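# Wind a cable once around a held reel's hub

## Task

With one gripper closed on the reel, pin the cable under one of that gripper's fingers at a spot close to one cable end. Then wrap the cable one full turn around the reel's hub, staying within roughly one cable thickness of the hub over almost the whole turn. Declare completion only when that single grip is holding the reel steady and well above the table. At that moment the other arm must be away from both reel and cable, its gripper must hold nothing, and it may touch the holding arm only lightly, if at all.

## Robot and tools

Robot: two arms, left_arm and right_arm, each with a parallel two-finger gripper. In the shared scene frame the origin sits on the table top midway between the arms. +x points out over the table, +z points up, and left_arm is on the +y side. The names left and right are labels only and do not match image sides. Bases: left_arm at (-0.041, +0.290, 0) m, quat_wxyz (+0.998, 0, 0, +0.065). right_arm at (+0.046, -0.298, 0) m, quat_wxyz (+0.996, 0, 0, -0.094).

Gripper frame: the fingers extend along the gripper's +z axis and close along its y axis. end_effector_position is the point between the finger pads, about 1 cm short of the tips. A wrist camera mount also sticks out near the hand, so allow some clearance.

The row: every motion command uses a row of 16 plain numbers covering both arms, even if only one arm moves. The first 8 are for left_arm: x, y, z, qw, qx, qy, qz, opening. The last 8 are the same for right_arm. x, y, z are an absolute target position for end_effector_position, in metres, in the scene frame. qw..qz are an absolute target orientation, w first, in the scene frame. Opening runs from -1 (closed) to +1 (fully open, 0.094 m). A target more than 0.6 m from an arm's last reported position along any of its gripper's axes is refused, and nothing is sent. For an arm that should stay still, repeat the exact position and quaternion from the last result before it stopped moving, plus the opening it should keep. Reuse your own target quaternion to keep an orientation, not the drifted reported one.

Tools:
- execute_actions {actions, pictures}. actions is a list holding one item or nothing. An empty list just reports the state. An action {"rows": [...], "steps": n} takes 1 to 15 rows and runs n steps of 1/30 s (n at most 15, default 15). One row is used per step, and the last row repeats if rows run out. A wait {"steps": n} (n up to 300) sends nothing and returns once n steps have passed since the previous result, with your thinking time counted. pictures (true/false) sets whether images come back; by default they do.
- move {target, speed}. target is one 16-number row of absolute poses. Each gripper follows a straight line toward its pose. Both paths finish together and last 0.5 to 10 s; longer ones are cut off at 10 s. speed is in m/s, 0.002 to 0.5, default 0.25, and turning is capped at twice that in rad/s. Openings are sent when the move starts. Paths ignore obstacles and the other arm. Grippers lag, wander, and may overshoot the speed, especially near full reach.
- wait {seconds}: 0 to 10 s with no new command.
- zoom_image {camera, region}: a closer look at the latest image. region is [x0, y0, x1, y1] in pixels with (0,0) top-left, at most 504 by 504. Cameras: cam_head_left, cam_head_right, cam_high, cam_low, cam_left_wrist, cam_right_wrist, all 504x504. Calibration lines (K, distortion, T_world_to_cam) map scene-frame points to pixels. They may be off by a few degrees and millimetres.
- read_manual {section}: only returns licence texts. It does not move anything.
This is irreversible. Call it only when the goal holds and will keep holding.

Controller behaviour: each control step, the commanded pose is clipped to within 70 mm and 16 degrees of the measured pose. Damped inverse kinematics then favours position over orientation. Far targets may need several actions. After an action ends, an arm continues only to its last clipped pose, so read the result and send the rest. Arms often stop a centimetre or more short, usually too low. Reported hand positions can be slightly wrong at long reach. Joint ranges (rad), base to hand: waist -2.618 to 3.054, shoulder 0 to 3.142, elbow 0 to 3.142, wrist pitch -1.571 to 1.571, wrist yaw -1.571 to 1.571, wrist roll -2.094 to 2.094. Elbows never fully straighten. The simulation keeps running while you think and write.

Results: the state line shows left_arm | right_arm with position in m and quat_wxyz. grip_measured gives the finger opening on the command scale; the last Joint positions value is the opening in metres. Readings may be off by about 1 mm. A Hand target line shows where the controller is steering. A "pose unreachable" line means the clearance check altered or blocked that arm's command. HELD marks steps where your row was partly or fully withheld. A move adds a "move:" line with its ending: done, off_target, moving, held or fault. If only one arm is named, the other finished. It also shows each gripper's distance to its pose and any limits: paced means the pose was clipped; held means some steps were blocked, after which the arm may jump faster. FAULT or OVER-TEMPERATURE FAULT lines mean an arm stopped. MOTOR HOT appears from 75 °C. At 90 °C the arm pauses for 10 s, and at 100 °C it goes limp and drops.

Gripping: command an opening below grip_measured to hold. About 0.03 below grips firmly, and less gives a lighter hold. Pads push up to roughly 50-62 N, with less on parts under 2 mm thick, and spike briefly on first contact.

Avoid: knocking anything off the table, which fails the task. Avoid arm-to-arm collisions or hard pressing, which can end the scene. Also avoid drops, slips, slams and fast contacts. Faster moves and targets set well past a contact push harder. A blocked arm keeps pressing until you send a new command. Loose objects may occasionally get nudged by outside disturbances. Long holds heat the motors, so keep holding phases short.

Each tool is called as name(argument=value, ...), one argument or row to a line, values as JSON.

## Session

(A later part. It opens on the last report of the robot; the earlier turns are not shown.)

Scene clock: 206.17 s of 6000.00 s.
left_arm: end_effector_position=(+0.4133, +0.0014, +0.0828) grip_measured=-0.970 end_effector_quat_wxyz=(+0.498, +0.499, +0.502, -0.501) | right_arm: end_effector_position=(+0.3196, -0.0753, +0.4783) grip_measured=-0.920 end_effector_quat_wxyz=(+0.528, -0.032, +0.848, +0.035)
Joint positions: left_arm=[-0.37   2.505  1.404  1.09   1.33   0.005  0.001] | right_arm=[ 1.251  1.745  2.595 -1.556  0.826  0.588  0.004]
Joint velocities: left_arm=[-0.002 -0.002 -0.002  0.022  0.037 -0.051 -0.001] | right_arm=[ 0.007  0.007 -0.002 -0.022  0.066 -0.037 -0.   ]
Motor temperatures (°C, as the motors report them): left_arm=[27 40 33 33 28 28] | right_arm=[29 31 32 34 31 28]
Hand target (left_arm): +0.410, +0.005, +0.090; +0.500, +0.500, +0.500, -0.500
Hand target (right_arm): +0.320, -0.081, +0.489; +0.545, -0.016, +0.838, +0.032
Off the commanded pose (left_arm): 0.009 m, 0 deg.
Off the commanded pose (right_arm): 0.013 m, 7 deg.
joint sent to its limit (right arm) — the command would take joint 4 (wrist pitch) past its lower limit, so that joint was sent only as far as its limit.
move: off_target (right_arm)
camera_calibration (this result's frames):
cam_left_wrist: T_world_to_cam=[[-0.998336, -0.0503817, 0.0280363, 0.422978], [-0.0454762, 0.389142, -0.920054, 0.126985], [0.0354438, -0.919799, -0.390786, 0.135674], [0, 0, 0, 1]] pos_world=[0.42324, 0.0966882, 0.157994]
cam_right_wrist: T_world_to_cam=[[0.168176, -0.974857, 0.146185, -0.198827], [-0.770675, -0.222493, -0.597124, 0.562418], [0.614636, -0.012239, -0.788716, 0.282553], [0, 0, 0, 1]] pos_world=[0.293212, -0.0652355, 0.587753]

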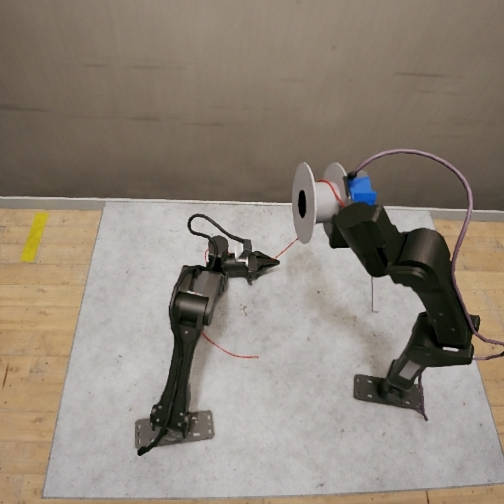

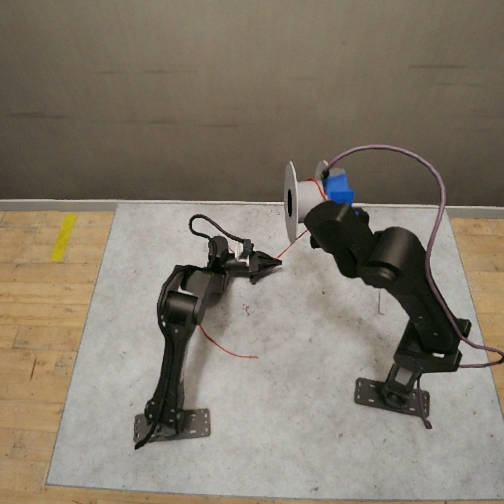

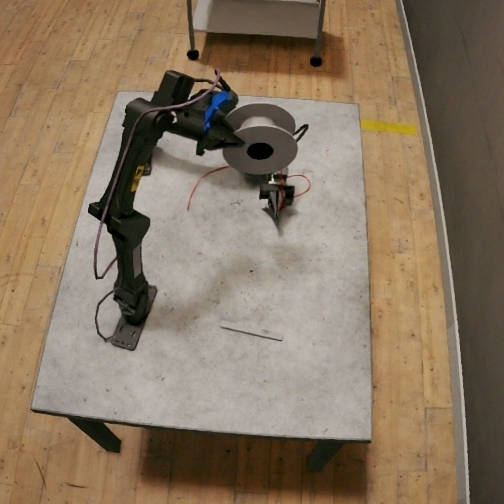

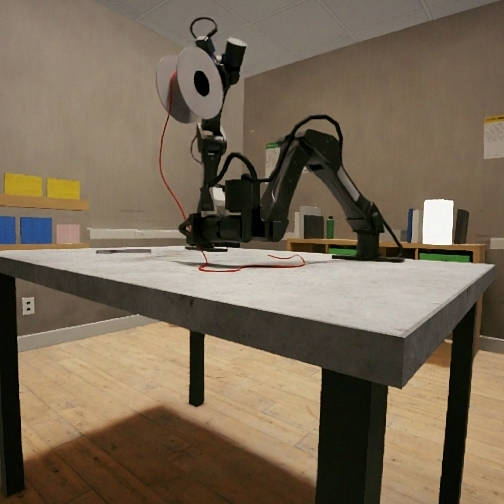

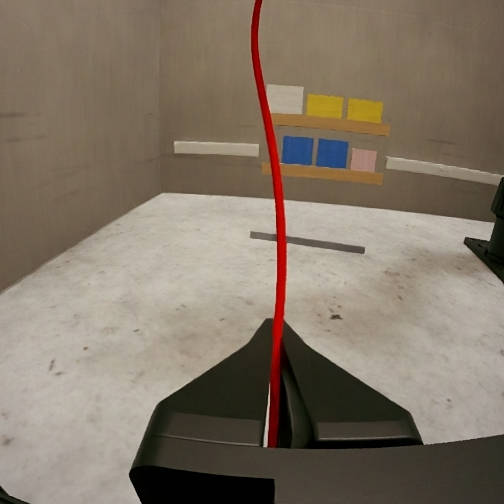

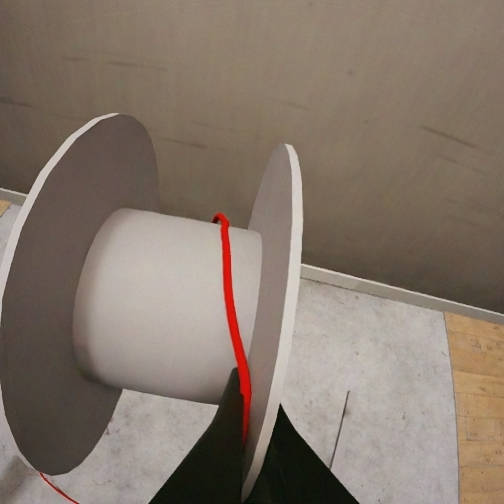

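Still deep.

move(
  target=[0.41,0.04,0.10,0.5,0.5,0.5,-0.5,-0.5,0.32,-0.08,0.49,0.5,0,0.866,0,-0.96],
  speed=0.08,
)

move(
  target=[0.41,0.04,0.10,0.5,0.5,0.5,-0.5,-0.985,0.32,-0.08,0.49,0.5,0,0.866,0,-0.96],
)

Scene clock: 218.53 s of 6000.00 s.
left_arm: end_effector_position=(+0.4139, +0.0365, +0.0935) grip_measured=-0.503 end_effector_quat_wxyz=(+0.500, +0.500, +0.501, -0.500) | right_arm: end_effector_position=(+0.3197, -0.0754, +0.4784) grip_measured=-0.920 end_effector_quat_wxyz=(+0.528, -0.032, +0.848, +0.034)
Joint positions: left_arm=[-0.296  2.46   1.362  1.091  1.403  0.005  0.023] | right_arm=[ 1.251  1.745  2.595 -1.556  0.827  0.587  0.004]
Joint velocities: left_arm=[ 0.002 -0.017 -0.007  0.037 -0.037  0.007 -0.   ] | right_arm=[-0.007  0.007  0.007 -0.037 -0.007  0.007  0.001]
Motor temperatures (°C, as the motors report them): left_arm=[27 41 32 33 28 28] | right_arm=[29 31 32 34 31 28]
Hand target (left_arm): +0.411, +0.040, +0.100; +0.500, +0.500, +0.500, -0.500
Hand target (right_arm): +0.320, -0.081, +0.489; +0.545, -0.017, +0.838, +0.031
Off the commanded pose (left_arm): 0.008 m, 0 deg.
Off the commanded pose (right_arm): 0.013 m, 7 deg.
joint sent to its limit (right arm) — the command would take joint 4 (wrist pitch) past its lower limit, so that joint was sent only as far as its limit.
After step 280, 1.97 s passed at rest.
move: off_target (right_arm)
camera_calibration (this result's frames):
cam_left_wrist: T_world_to_cam=[[-0.998419, -0.0511037, 0.0234077, 0.425564], [-0.041429, 0.38759, -0.9209, 0.121625], [0.0379888, -0.920414, -0.389095, 0.170929], [0, 0, 0, 1]] pos_world=[0.423437, 0.131932, 0.16855]
cam_right_wrist: T_world_to_cam=[[0.168178, -0.974732, 0.147015, -0.199278], [-0.770494, -0.223007, -0.597166, 0.562365], [0.614862, -0.0128441, -0.78853, 0.282358], [0, 0, 0, 1]] pos_world=[0.293202, -0.0652046, 0.58777]

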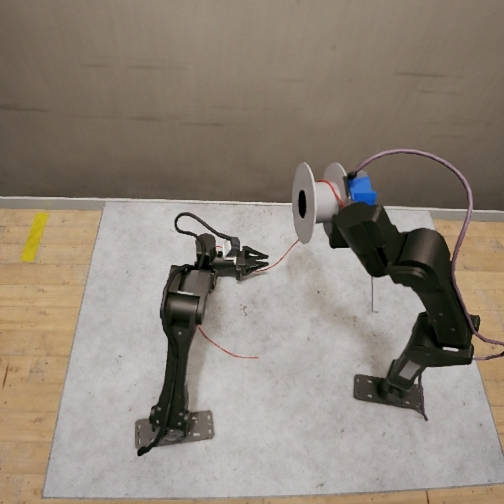

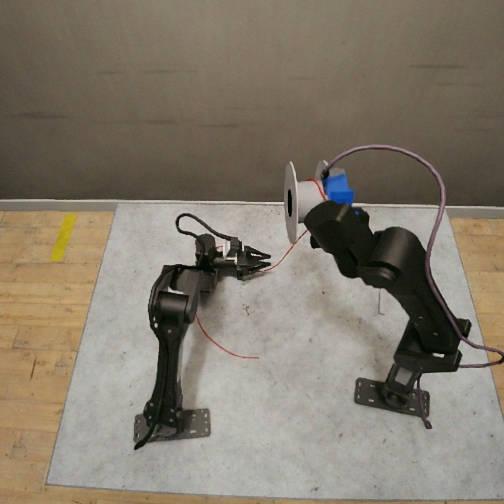

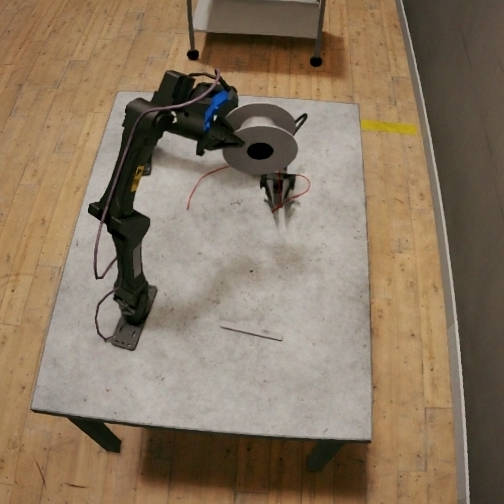

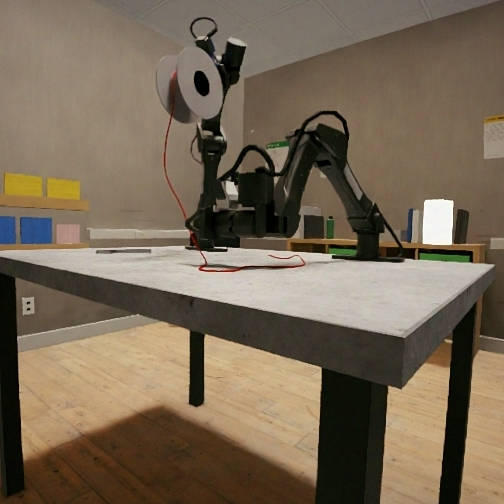

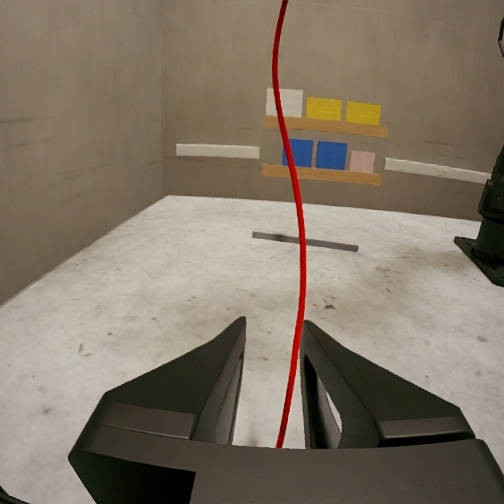

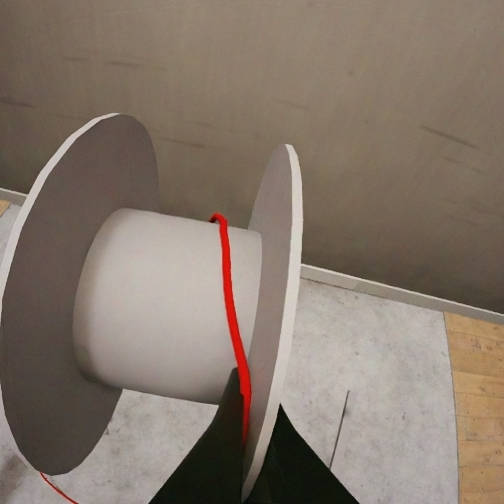

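Scene clock: 219.23 s of 6000.00 s.
left_arm: end_effector_position=(+0.4137, +0.0365, +0.0935) grip_measured=-0.982 end_effector_quat_wxyz=(+0.499, +0.500, +0.501, -0.500) | right_arm: end_effector_position=(+0.3196, -0.0753, +0.4783) grip_measured=-0.920 end_effector_quat_wxyz=(+0.528, -0.032, +0.848, +0.034)
Joint positions: left_arm=[-0.296  2.46   1.362  1.091  1.405  0.005  0.001] | right_arm=[ 1.251  1.745  2.595 -1.556  0.826  0.587  0.004]
Joint velocities: left_arm=[ 0.002  0.012  0.002 -0.007 -0.081  0.007  0.   ] | right_arm=[-0.017 -0.007 -0.012 -0.007  0.051  0.022  0.   ]
Motor temperatures (°C, as the motors report them): left_arm=[27 41 32 33 28 28] | right_arm=[29 31 32 34 31 28]
Hand target (left_arm): +0.410, +0.040, +0.100; +0.500, +0.500, +0.500, -0.500
Hand target (right_arm): +0.320, -0.081, +0.489; +0.545, -0.016, +0.838, +0.032
Off the commanded pose (left_arm): 0.008 m, 0 deg.
Off the commanded pose (right_arm): 0.013 m, 7 deg.
joint sent to its limit (right arm) — the command would take joint 4 (wrist pitch) past its lower limit, so that joint was sent only as far as its limit.
move: off_target (right_arm)
camera_calibration (this result's frames):
cam_left_wrist: T_world_to_cam=[[-0.998477, -0.0499609, 0.0234093, 0.425343], [-0.0409866, 0.387631, -0.920903, 0.121434], [0.036935, -0.92046, -0.389088, 0.171374], [0, 0, 0, 1]] pos_world=[0.423342, 0.131922, 0.168551]
cam_right_wrist: T_world_to_cam=[[0.168965, -0.974591, 0.147045, -0.199408], [-0.770564, -0.223643, -0.596838, 0.562136], [0.614558, -0.0124627, -0.788773, 0.282577], [0, 0, 0, 1]] pos_world=[0.293195, -0.0651022, 0.587715]

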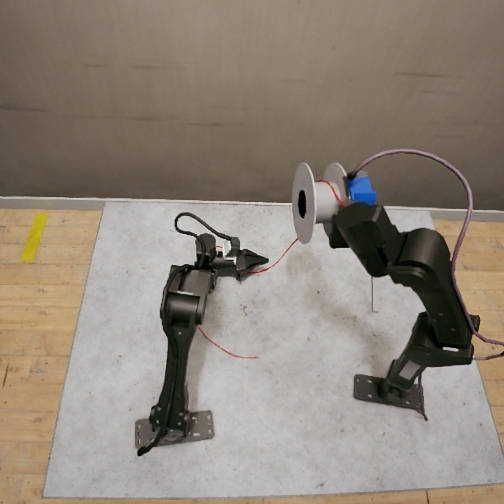

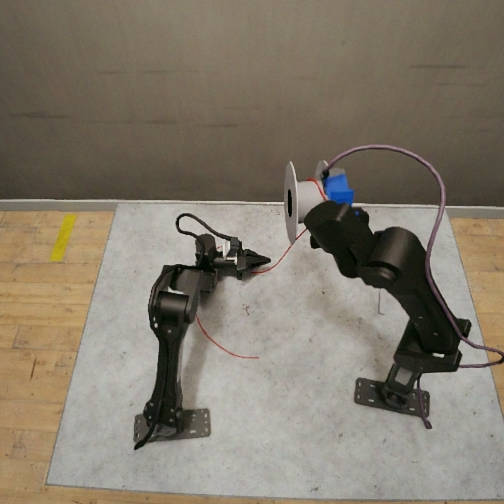

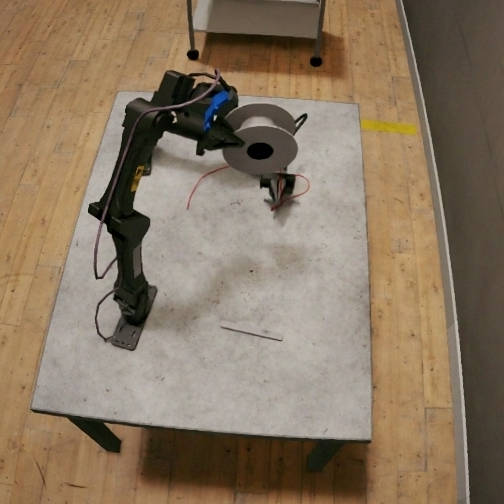

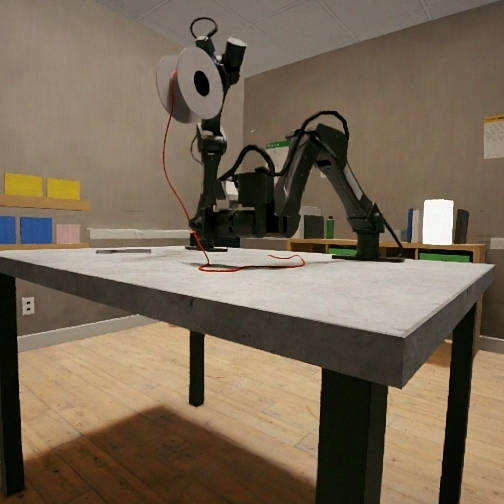

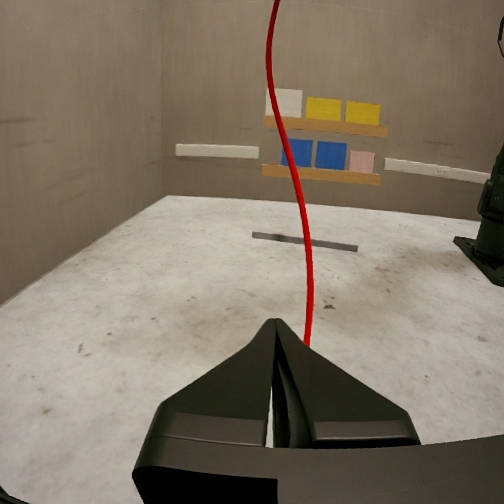

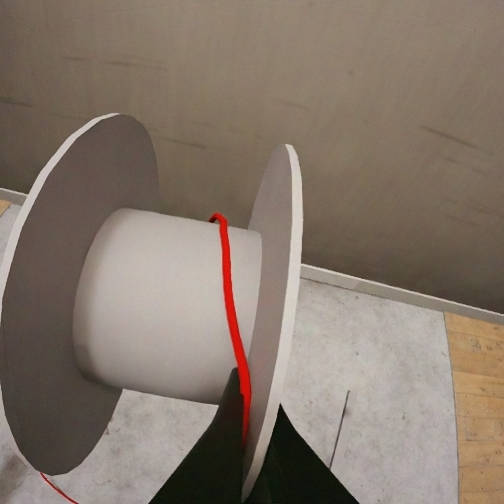

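move(
  target=[0.40,0.04,0.10,0.5,0.5,0.5,-0.5,0,0.32,-0.08,0.49,0.5,0,0.866,0,-0.96],
)

move(
  target=[0.40,0.012,0.10,0.5,0.5,0.5,-0.5,0,0.32,-0.08,0.49,0.5,0,0.866,0,-0.96],
)

move(
  target=[0.40,0.012,0.10,0.5,0.5,0.5,-0.5,-0.99,0.32,-0.08,0.49,0.5,0,0.866,0,-0.96],
)

Scene clock: 222.90 s of 6000.00 s.
left_arm: end_effector_position=(+0.4033, +0.0383, +0.0928) grip_measured=-0.003 end_effector_quat_wxyz=(+0.497, +0.498, +0.503, -0.502) | right_arm: end_effector_position=(+0.3197, -0.0754, +0.4784) grip_measured=-0.920 end_effector_quat_wxyz=(+0.528, -0.032, +0.848, +0.034)
Joint positions: left_arm=[-0.296  2.434  1.304  1.114  1.405  0.005  0.047] | right_arm=[ 1.251  1.745  2.595 -1.556  0.827  0.586  0.004]
Joint velocities: left_arm=[-0.007 -0.007 -0.002 -0.007 -0.007 -0.007 -0.001] | right_arm=[-0.002  0.007 -0.002 -0.022 -0.037  0.022  0.   ]
Motor temperatures (°C, as the motors report them): left_arm=[27 41 32 33 28 28] | right_arm=[29 31 32 34 31 28]
Hand target (left_arm): +0.400, +0.040, +0.100; +0.500, +0.500, +0.500, -0.500
Hand target (right_arm): +0.320, -0.081, +0.489; +0.545, -0.016, +0.838, +0.032
Off the commanded pose (left_arm): 0.008 m, 1 deg.
Off the commanded pose (right_arm): 0.013 m, 7 deg.
joint sent to its limit (right arm) — the command would take joint 4 (wrist pitch) past its lower limit, so that joint was sent only as far as its limit.
move: off_target (right_arm)
camera_calibration (this result's frames):
cam_left_wrist: T_world_to_cam=[[-0.998225, -0.0500031, 0.0323483, 0.414098], [-0.0492973, 0.389024, -0.919908, 0.122885], [0.033414, -0.91987, -0.390798, 0.174651], [0, 0, 0, 1]] pos_world=[0.413585, 0.133558, 0.1679]
cam_right_wrist: T_world_to_cam=[[0.168494, -0.974575, 0.147691, -0.199691], [-0.770377, -0.223672, -0.597067, 0.562231], [0.614922, -0.0131756, -0.788478, 0.282289], [0, 0, 0, 1]] pos_world=[0.293191, -0.0651389, 0.587761]

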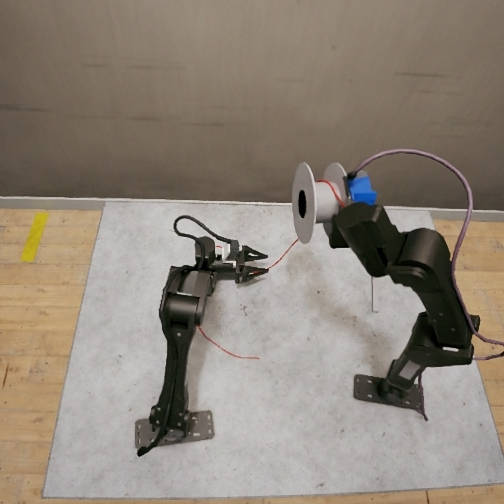

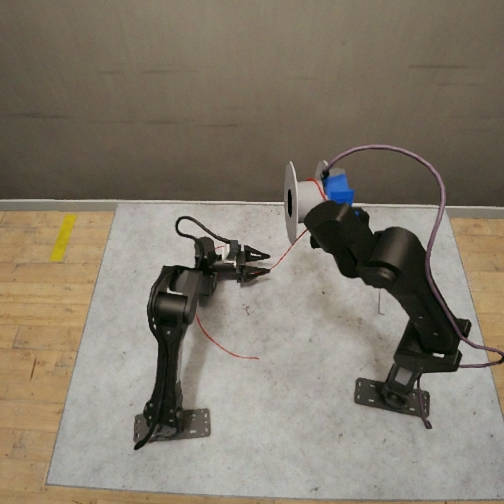

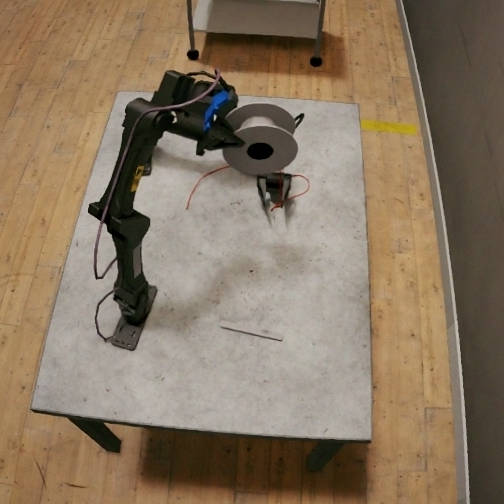

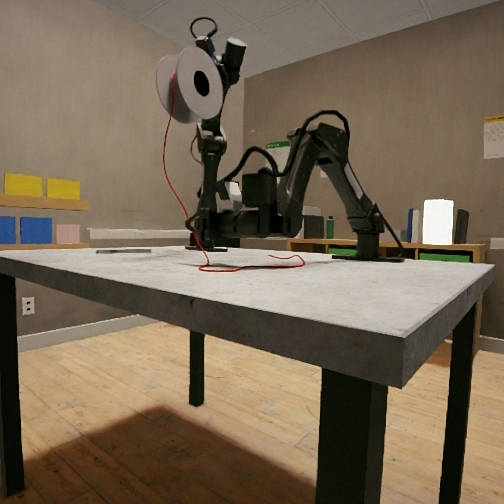

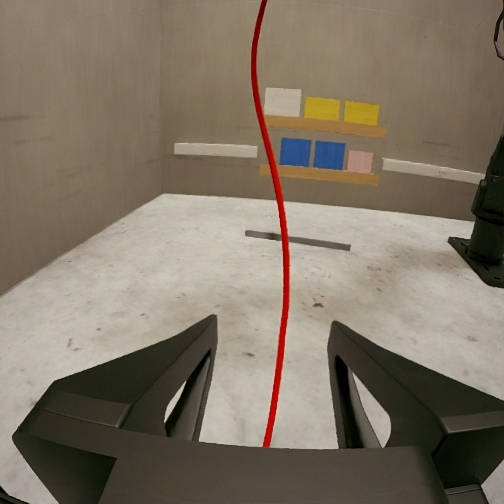

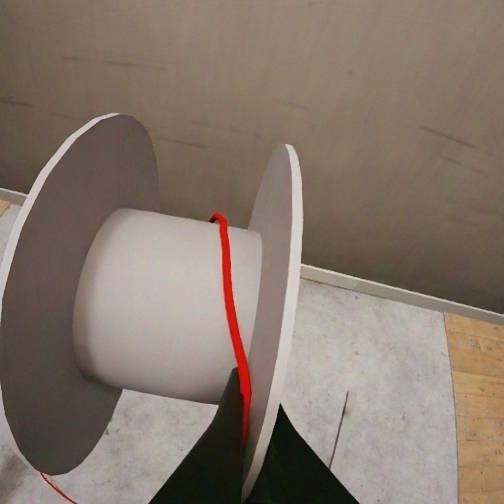

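Scene clock: 223.63 s of 6000.00 s.
left_arm: end_effector_position=(+0.3973, +0.0134, +0.0927) grip_measured=-0.003 end_effector_quat_wxyz=(+0.495, +0.500, +0.502, -0.503) | right_arm: end_effector_position=(+0.3196, -0.0753, +0.4783) grip_measured=-0.920 end_effector_quat_wxyz=(+0.528, -0.033, +0.848, +0.034)
Joint positions: left_arm=[-0.353  2.434  1.304  1.114  1.355  0.005  0.047] | right_arm=[ 1.251  1.745  2.595 -1.556  0.826  0.585  0.004]
Joint velocities: left_arm=[-0.007 -0.002 -0.017 -0.007 -0.051 -0.022  0.001] | right_arm=[ 0.002 -0.007 -0.007  0.022  0.022  0.022 -0.   ]
Motor temperatures (°C, as the motors report them): left_arm=[27 41 32 33 28 28] | right_arm=[29 31 32 34 31 28]
Hand target (left_arm): +0.399, +0.012, +0.100; +0.500, +0.500, +0.500, -0.500
Hand target (right_arm): +0.320, -0.081, +0.489; +0.545, -0.017, +0.838, +0.031
Off the commanded pose (left_arm): 0.008 m, 1 deg.
Off the commanded pose (right_arm): 0.013 m, 7 deg.
joint sent to its limit (right arm) — the command would take joint 4 (wrist pitch) past its lower limit, so that joint was sent only as far as its limit.
move: off_target (right_arm)
camera_calibration (this result's frames):
cam_left_wrist: T_world_to_cam=[[-0.998534, -0.0435472, 0.0321613, 0.406915], [-0.0466296, 0.390042, -0.919616, 0.131059], [0.0275024, -0.919767, -0.391501, 0.154282], [0, 0, 0, 1]] pos_world=[0.408186, 0.108505, 0.167838]
cam_right_wrist: T_world_to_cam=[[0.169125, -0.974387, 0.148213, -0.200065], [-0.770324, -0.224489, -0.596829, 0.562015], [0.614815, -0.0132334, -0.788561, 0.282347], [0, 0, 0, 1]] pos_world=[0.293179, -0.0650384, 0.587727]

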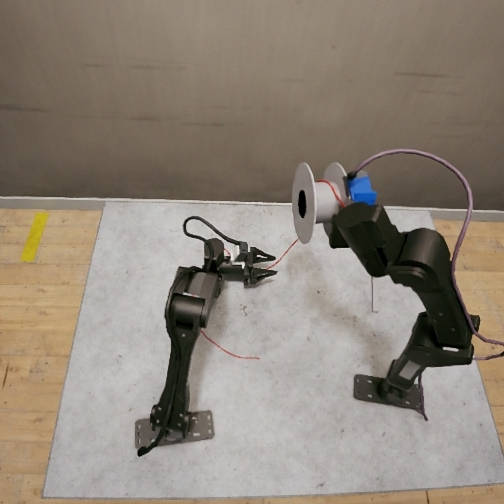

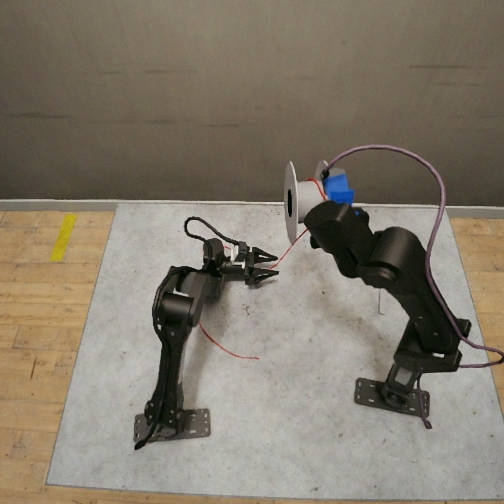

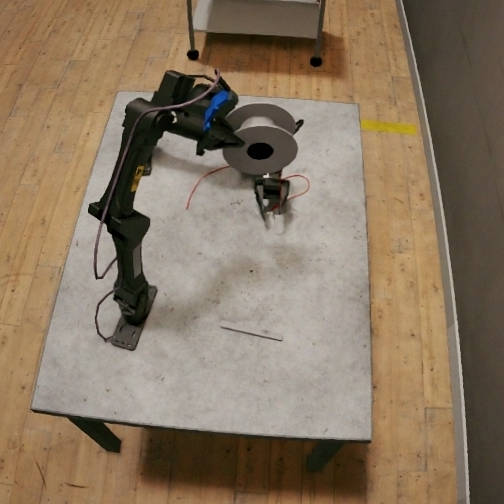

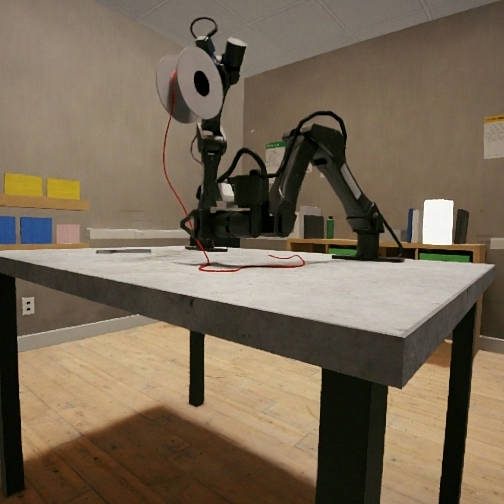

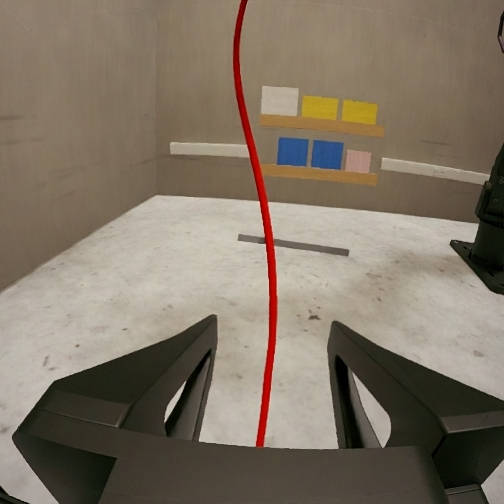

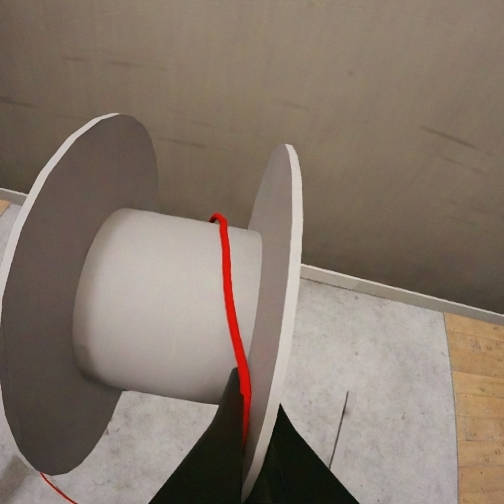

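Scene clock: 224.33 s of 6000.00 s.
left_arm: end_effector_position=(+0.3977, +0.0134, +0.0926) grip_measured=-0.951 end_effector_quat_wxyz=(+0.496, +0.499, +0.503, -0.503) | right_arm: end_effector_position=(+0.3196, -0.0753, +0.4783) grip_measured=-0.920 end_effector_quat_wxyz=(+0.528, -0.033, +0.848, +0.034)
Joint positions: left_arm=[-0.353  2.434  1.304  1.114  1.352  0.005  0.002] | right_arm=[ 1.251  1.745  2.595 -1.556  0.826  0.585  0.004]
Joint velocities: left_arm=[ 0.002  0.012  0.012 -0.022 -0.022  0.037 -0.001] | right_arm=[-0.012 -0.012 -0.007 -0.022 -0.007 -0.007  0.001]
Motor temperatures (°C, as the motors report them): left_arm=[27 41 32 33 28 28] | right_arm=[29 31 32 34 31 28]
Hand target (left_arm): +0.400, +0.012, +0.100; +0.500, +0.500, +0.500, -0.500
Hand target (right_arm): +0.320, -0.081, +0.489; +0.545, -0.016, +0.838, +0.032
Off the commanded pose (left_arm): 0.008 m, 1 deg.
Off the commanded pose (right_arm): 0.013 m, 7 deg.
joint sent to its limit (right arm) — the command would take joint 4 (wrist pitch) past its lower limit, so that joint was sent only as far as its limit.
move: off_target (right_arm)
camera_calibration (this result's frames):
cam_left_wrist: T_world_to_cam=[[-0.998414, -0.0462144, 0.0321502, 0.407379], [-0.0476624, 0.389954, -0.9196, 0.131486], [0.0299617, -0.919674, -0.391538, 0.153288], [0, 0, 0, 1]] pos_world=[0.408407, 0.108528, 0.167835]
cam_right_wrist: T_world_to_cam=[[0.169598, -0.974276, 0.148397, -0.200234], [-0.770329, -0.224974, -0.59664, 0.561866], [0.614678, -0.0131255, -0.788669, 0.282439], [0, 0, 0, 1]] pos_world=[0.293172, -0.0649708, 0.587697]

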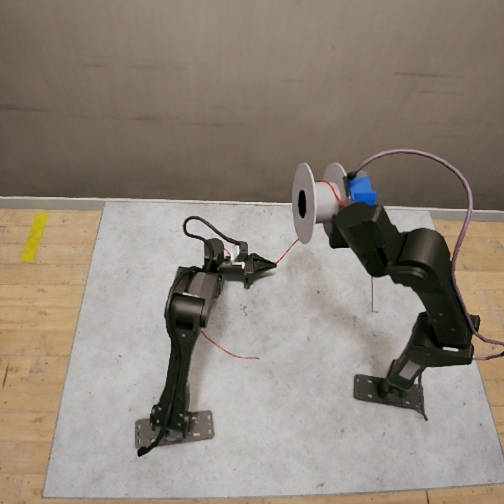

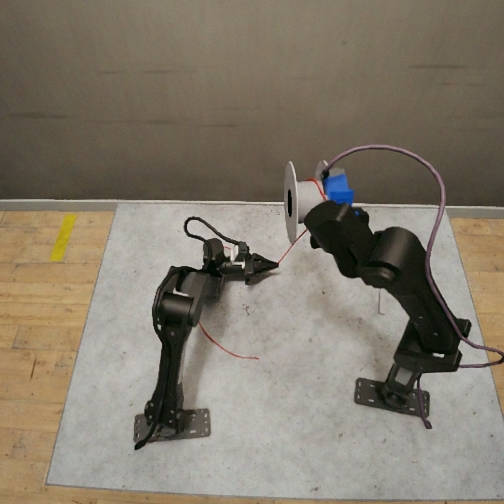

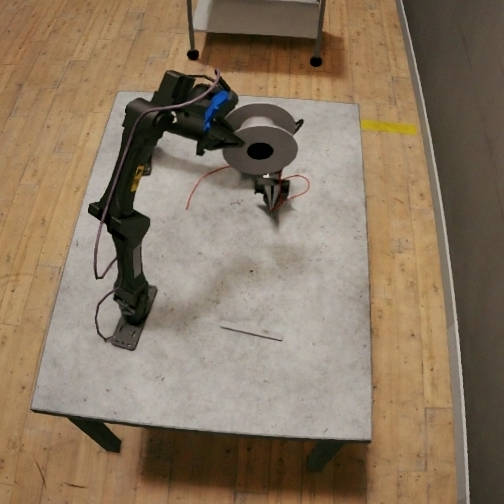

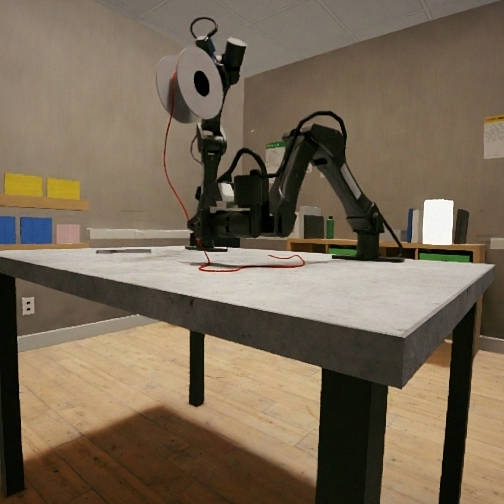

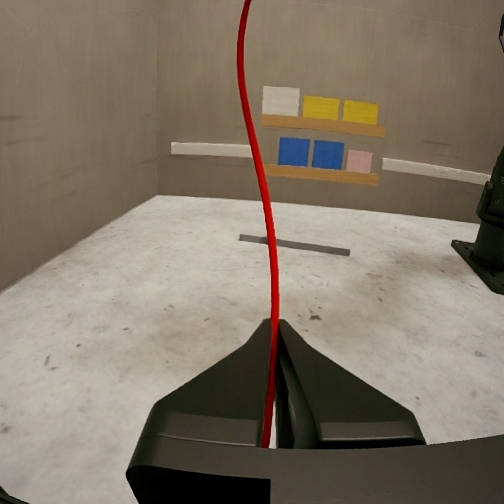

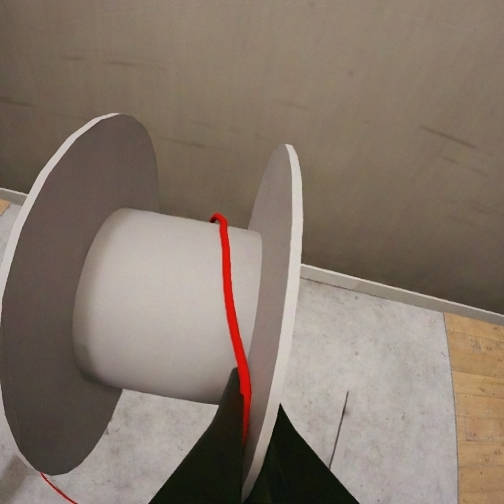

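move(
  target=[0.19,-0.035,0.18,0.27,0.27,0.65,-0.65,-0.99,0.38,-0.08,0.43,0.5,0,0.866,0,-0.96],
  speed=0.15,
)

Scene clock: 232.03 s of 6000.00 s.
left_arm: end_effector_position=(+0.1958, -0.0332, +0.1813) grip_measured=-0.950 end_effector_quat_wxyz=(+0.276, +0.274, +0.650, -0.653) | right_arm: end_effector_position=(+0.3735, -0.0762, +0.4174) grip_measured=-0.921 end_effector_quat_wxyz=(+0.477, -0.023, +0.878, -0.013)
Joint positions: left_arm=[-0.684  1.7    0.539  1.17   1.015 -0.78   0.002] | right_arm=[ 1.082  1.745  2.336 -1.394  0.714  0.542  0.004]
Joint velocities: left_arm=[-0.002  0.012 -0.007 -0.081 -0.066 -0.022  0.   ] | right_arm=[-0.002  0.007  0.007  0.007 -0.051 -0.037 -0.001]
Motor temperatures (°C, as the motors report them): left_arm=[27 41 32 33 28 28] | right_arm=[29 31 32 34 31 28]
Hand target (left_arm): +0.190, -0.032, +0.181; +0.271, +0.272, +0.653, -0.653
Hand target (right_arm): +0.379, -0.079, +0.431; +0.500, -0.001, +0.866, -0.001
Off the commanded pose (left_arm): 0.006 m, 1 deg.
Off the commanded pose (right_arm): 0.015 m, 4 deg.
move: off_target (right_arm)
camera_calibration (this result's frames):
cam_left_wrist: T_world_to_cam=[[-0.700777, -0.0472372, 0.711815, 0.0192037], [-0.671057, 0.382221, -0.635287, 0.291857], [-0.242061, -0.922863, -0.299551, 0.187687], [0, 0, 0, 1]] pos_world=[0.254742, 0.0625632, 0.227965]
cam_right_wrist: T_world_to_cam=[[0.125974, -0.970729, 0.20449, -0.208083], [-0.847731, -0.212401, -0.486044, 0.550518], [0.515251, -0.112124, -0.849673, 0.256348], [0, 0, 0, 1]] pos_world=[0.36082, -0.056319, 0.527938]

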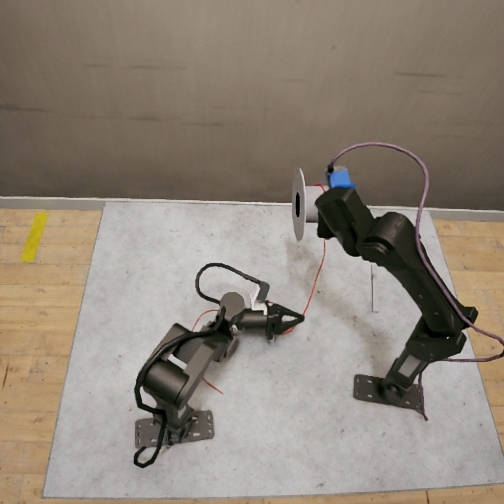

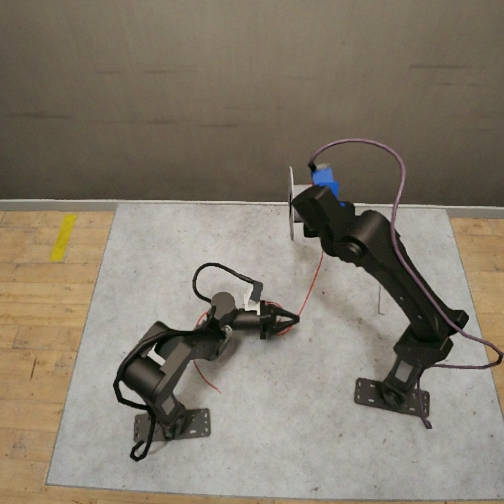

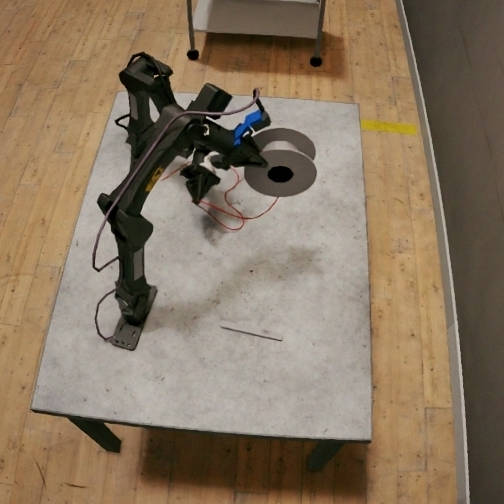

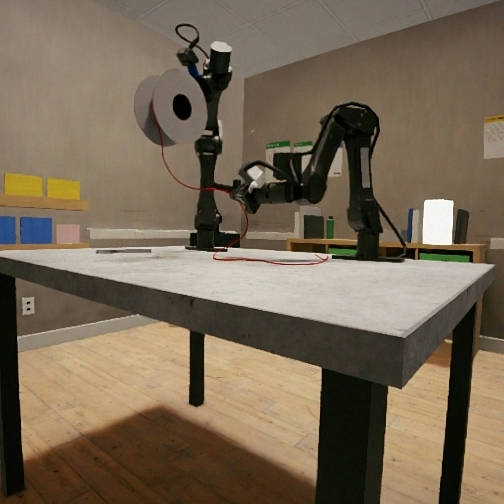

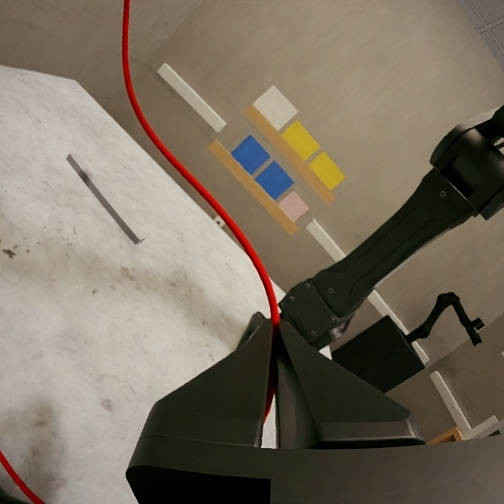

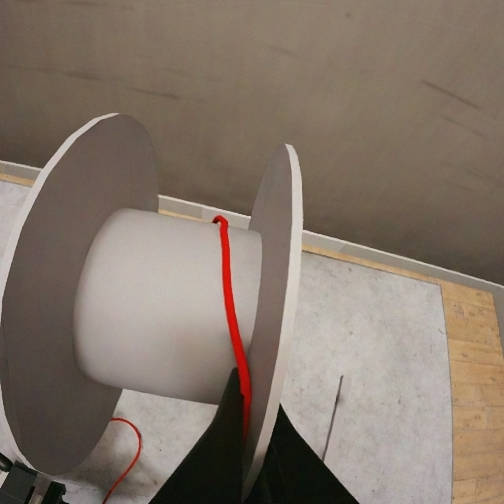

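move(
  target=[0.17,0.015,0.30,0,0,0.707,-0.707,-0.99,0.39,-0.08,0.37,0.5,0,0.866,0,-0.96],
  speed=0.15,
)

Scene clock: 240.40 s of 6000.00 s.
left_arm: end_effector_position=(+0.1705, +0.0130, +0.2832) grip_measured=-0.950 end_effector_quat_wxyz=(-0.015, -0.013, +0.713, -0.701) | right_arm: end_effector_position=(+0.3861, -0.0727, +0.3476) grip_measured=-0.921 end_effector_quat_wxyz=(+0.468, -0.027, +0.883, -0.019)
Joint positions: left_arm=[-0.571  1.192  0.651  0.501  1.133 -1.573  0.002] | right_arm=[ 1.054  1.591  1.829 -1.052  0.69   0.521  0.004]
Joint velocities: left_arm=[-0.007 -0.022  0.012 -0.037 -0.066  0.022 -0.   ] | right_arm=[-0.007 -0.017 -0.002 -0.081 -0.081 -0.125 -0.   ]
Motor temperatures (°C, as the motors report them): left_arm=[27 39 32 33 28 28] | right_arm=[29 31 31 35 31 28]
Hand target (left_arm): +0.170, +0.016, +0.301; +0.000, -0.000, +0.707, -0.708
Hand target (right_arm): +0.389, -0.080, +0.370; +0.499, +0.001, +0.866, -0.001
Off the commanded pose (left_arm): 0.017 m, 2 deg.
Off the commanded pose (right_arm): 0.024 m, 6 deg.
move: off_target (left_arm, right_arm)
camera_calibration (this result's frames):
cam_left_wrist: T_world_to_cam=[[0.0604167, -0.0669096, 0.995928, -0.27883], [-0.91792, 0.388248, 0.0817682, 0.16087], [-0.392138, -0.919123, -0.037961, 0.206159], [0, 0, 0, 1]] pos_world=[0.245355, 0.108372, 0.272367]
cam_right_wrist: T_world_to_cam=[[0.13052, -0.967672, 0.215813, -0.19744], [-0.857213, -0.219512, -0.465832, 0.524145], [0.498146, -0.124198, -0.858152, 0.199637], [0, 0, 0, 1]] pos_world=[0.375625, -0.0512059, 0.458093]

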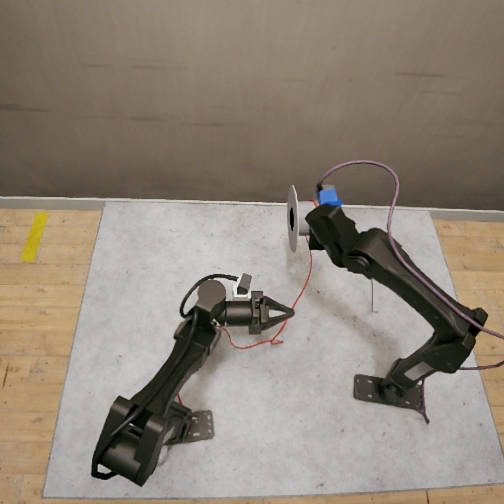

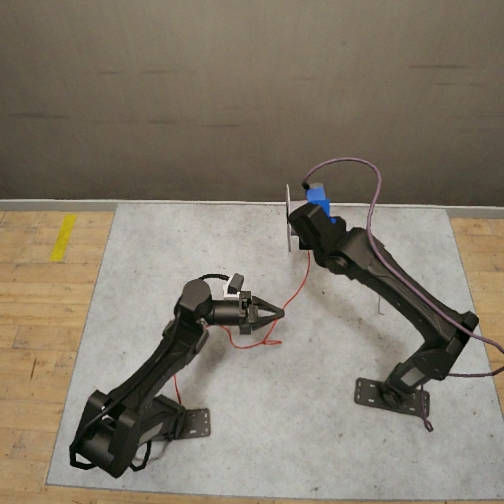

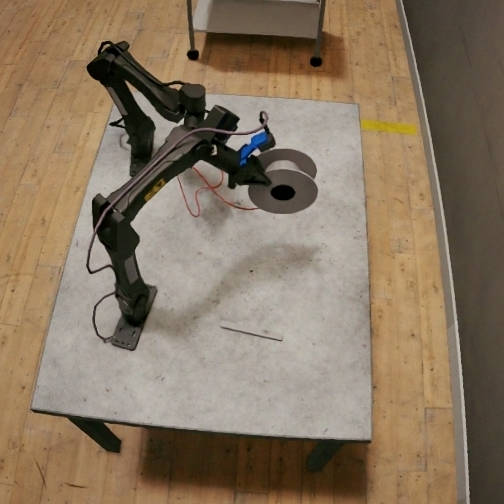

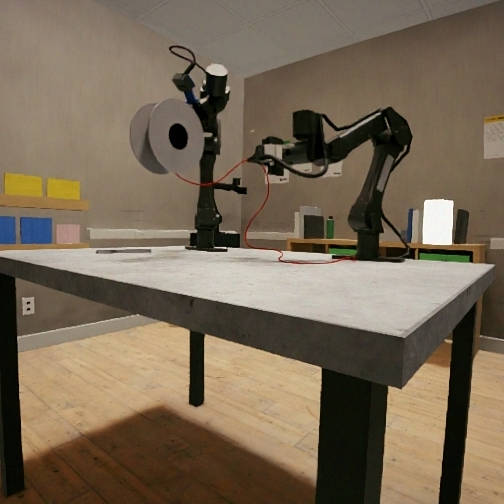

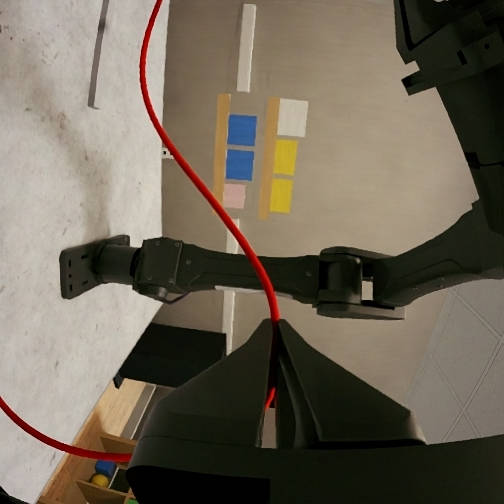

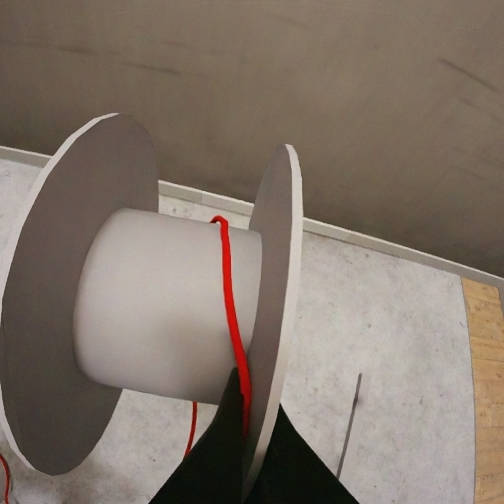

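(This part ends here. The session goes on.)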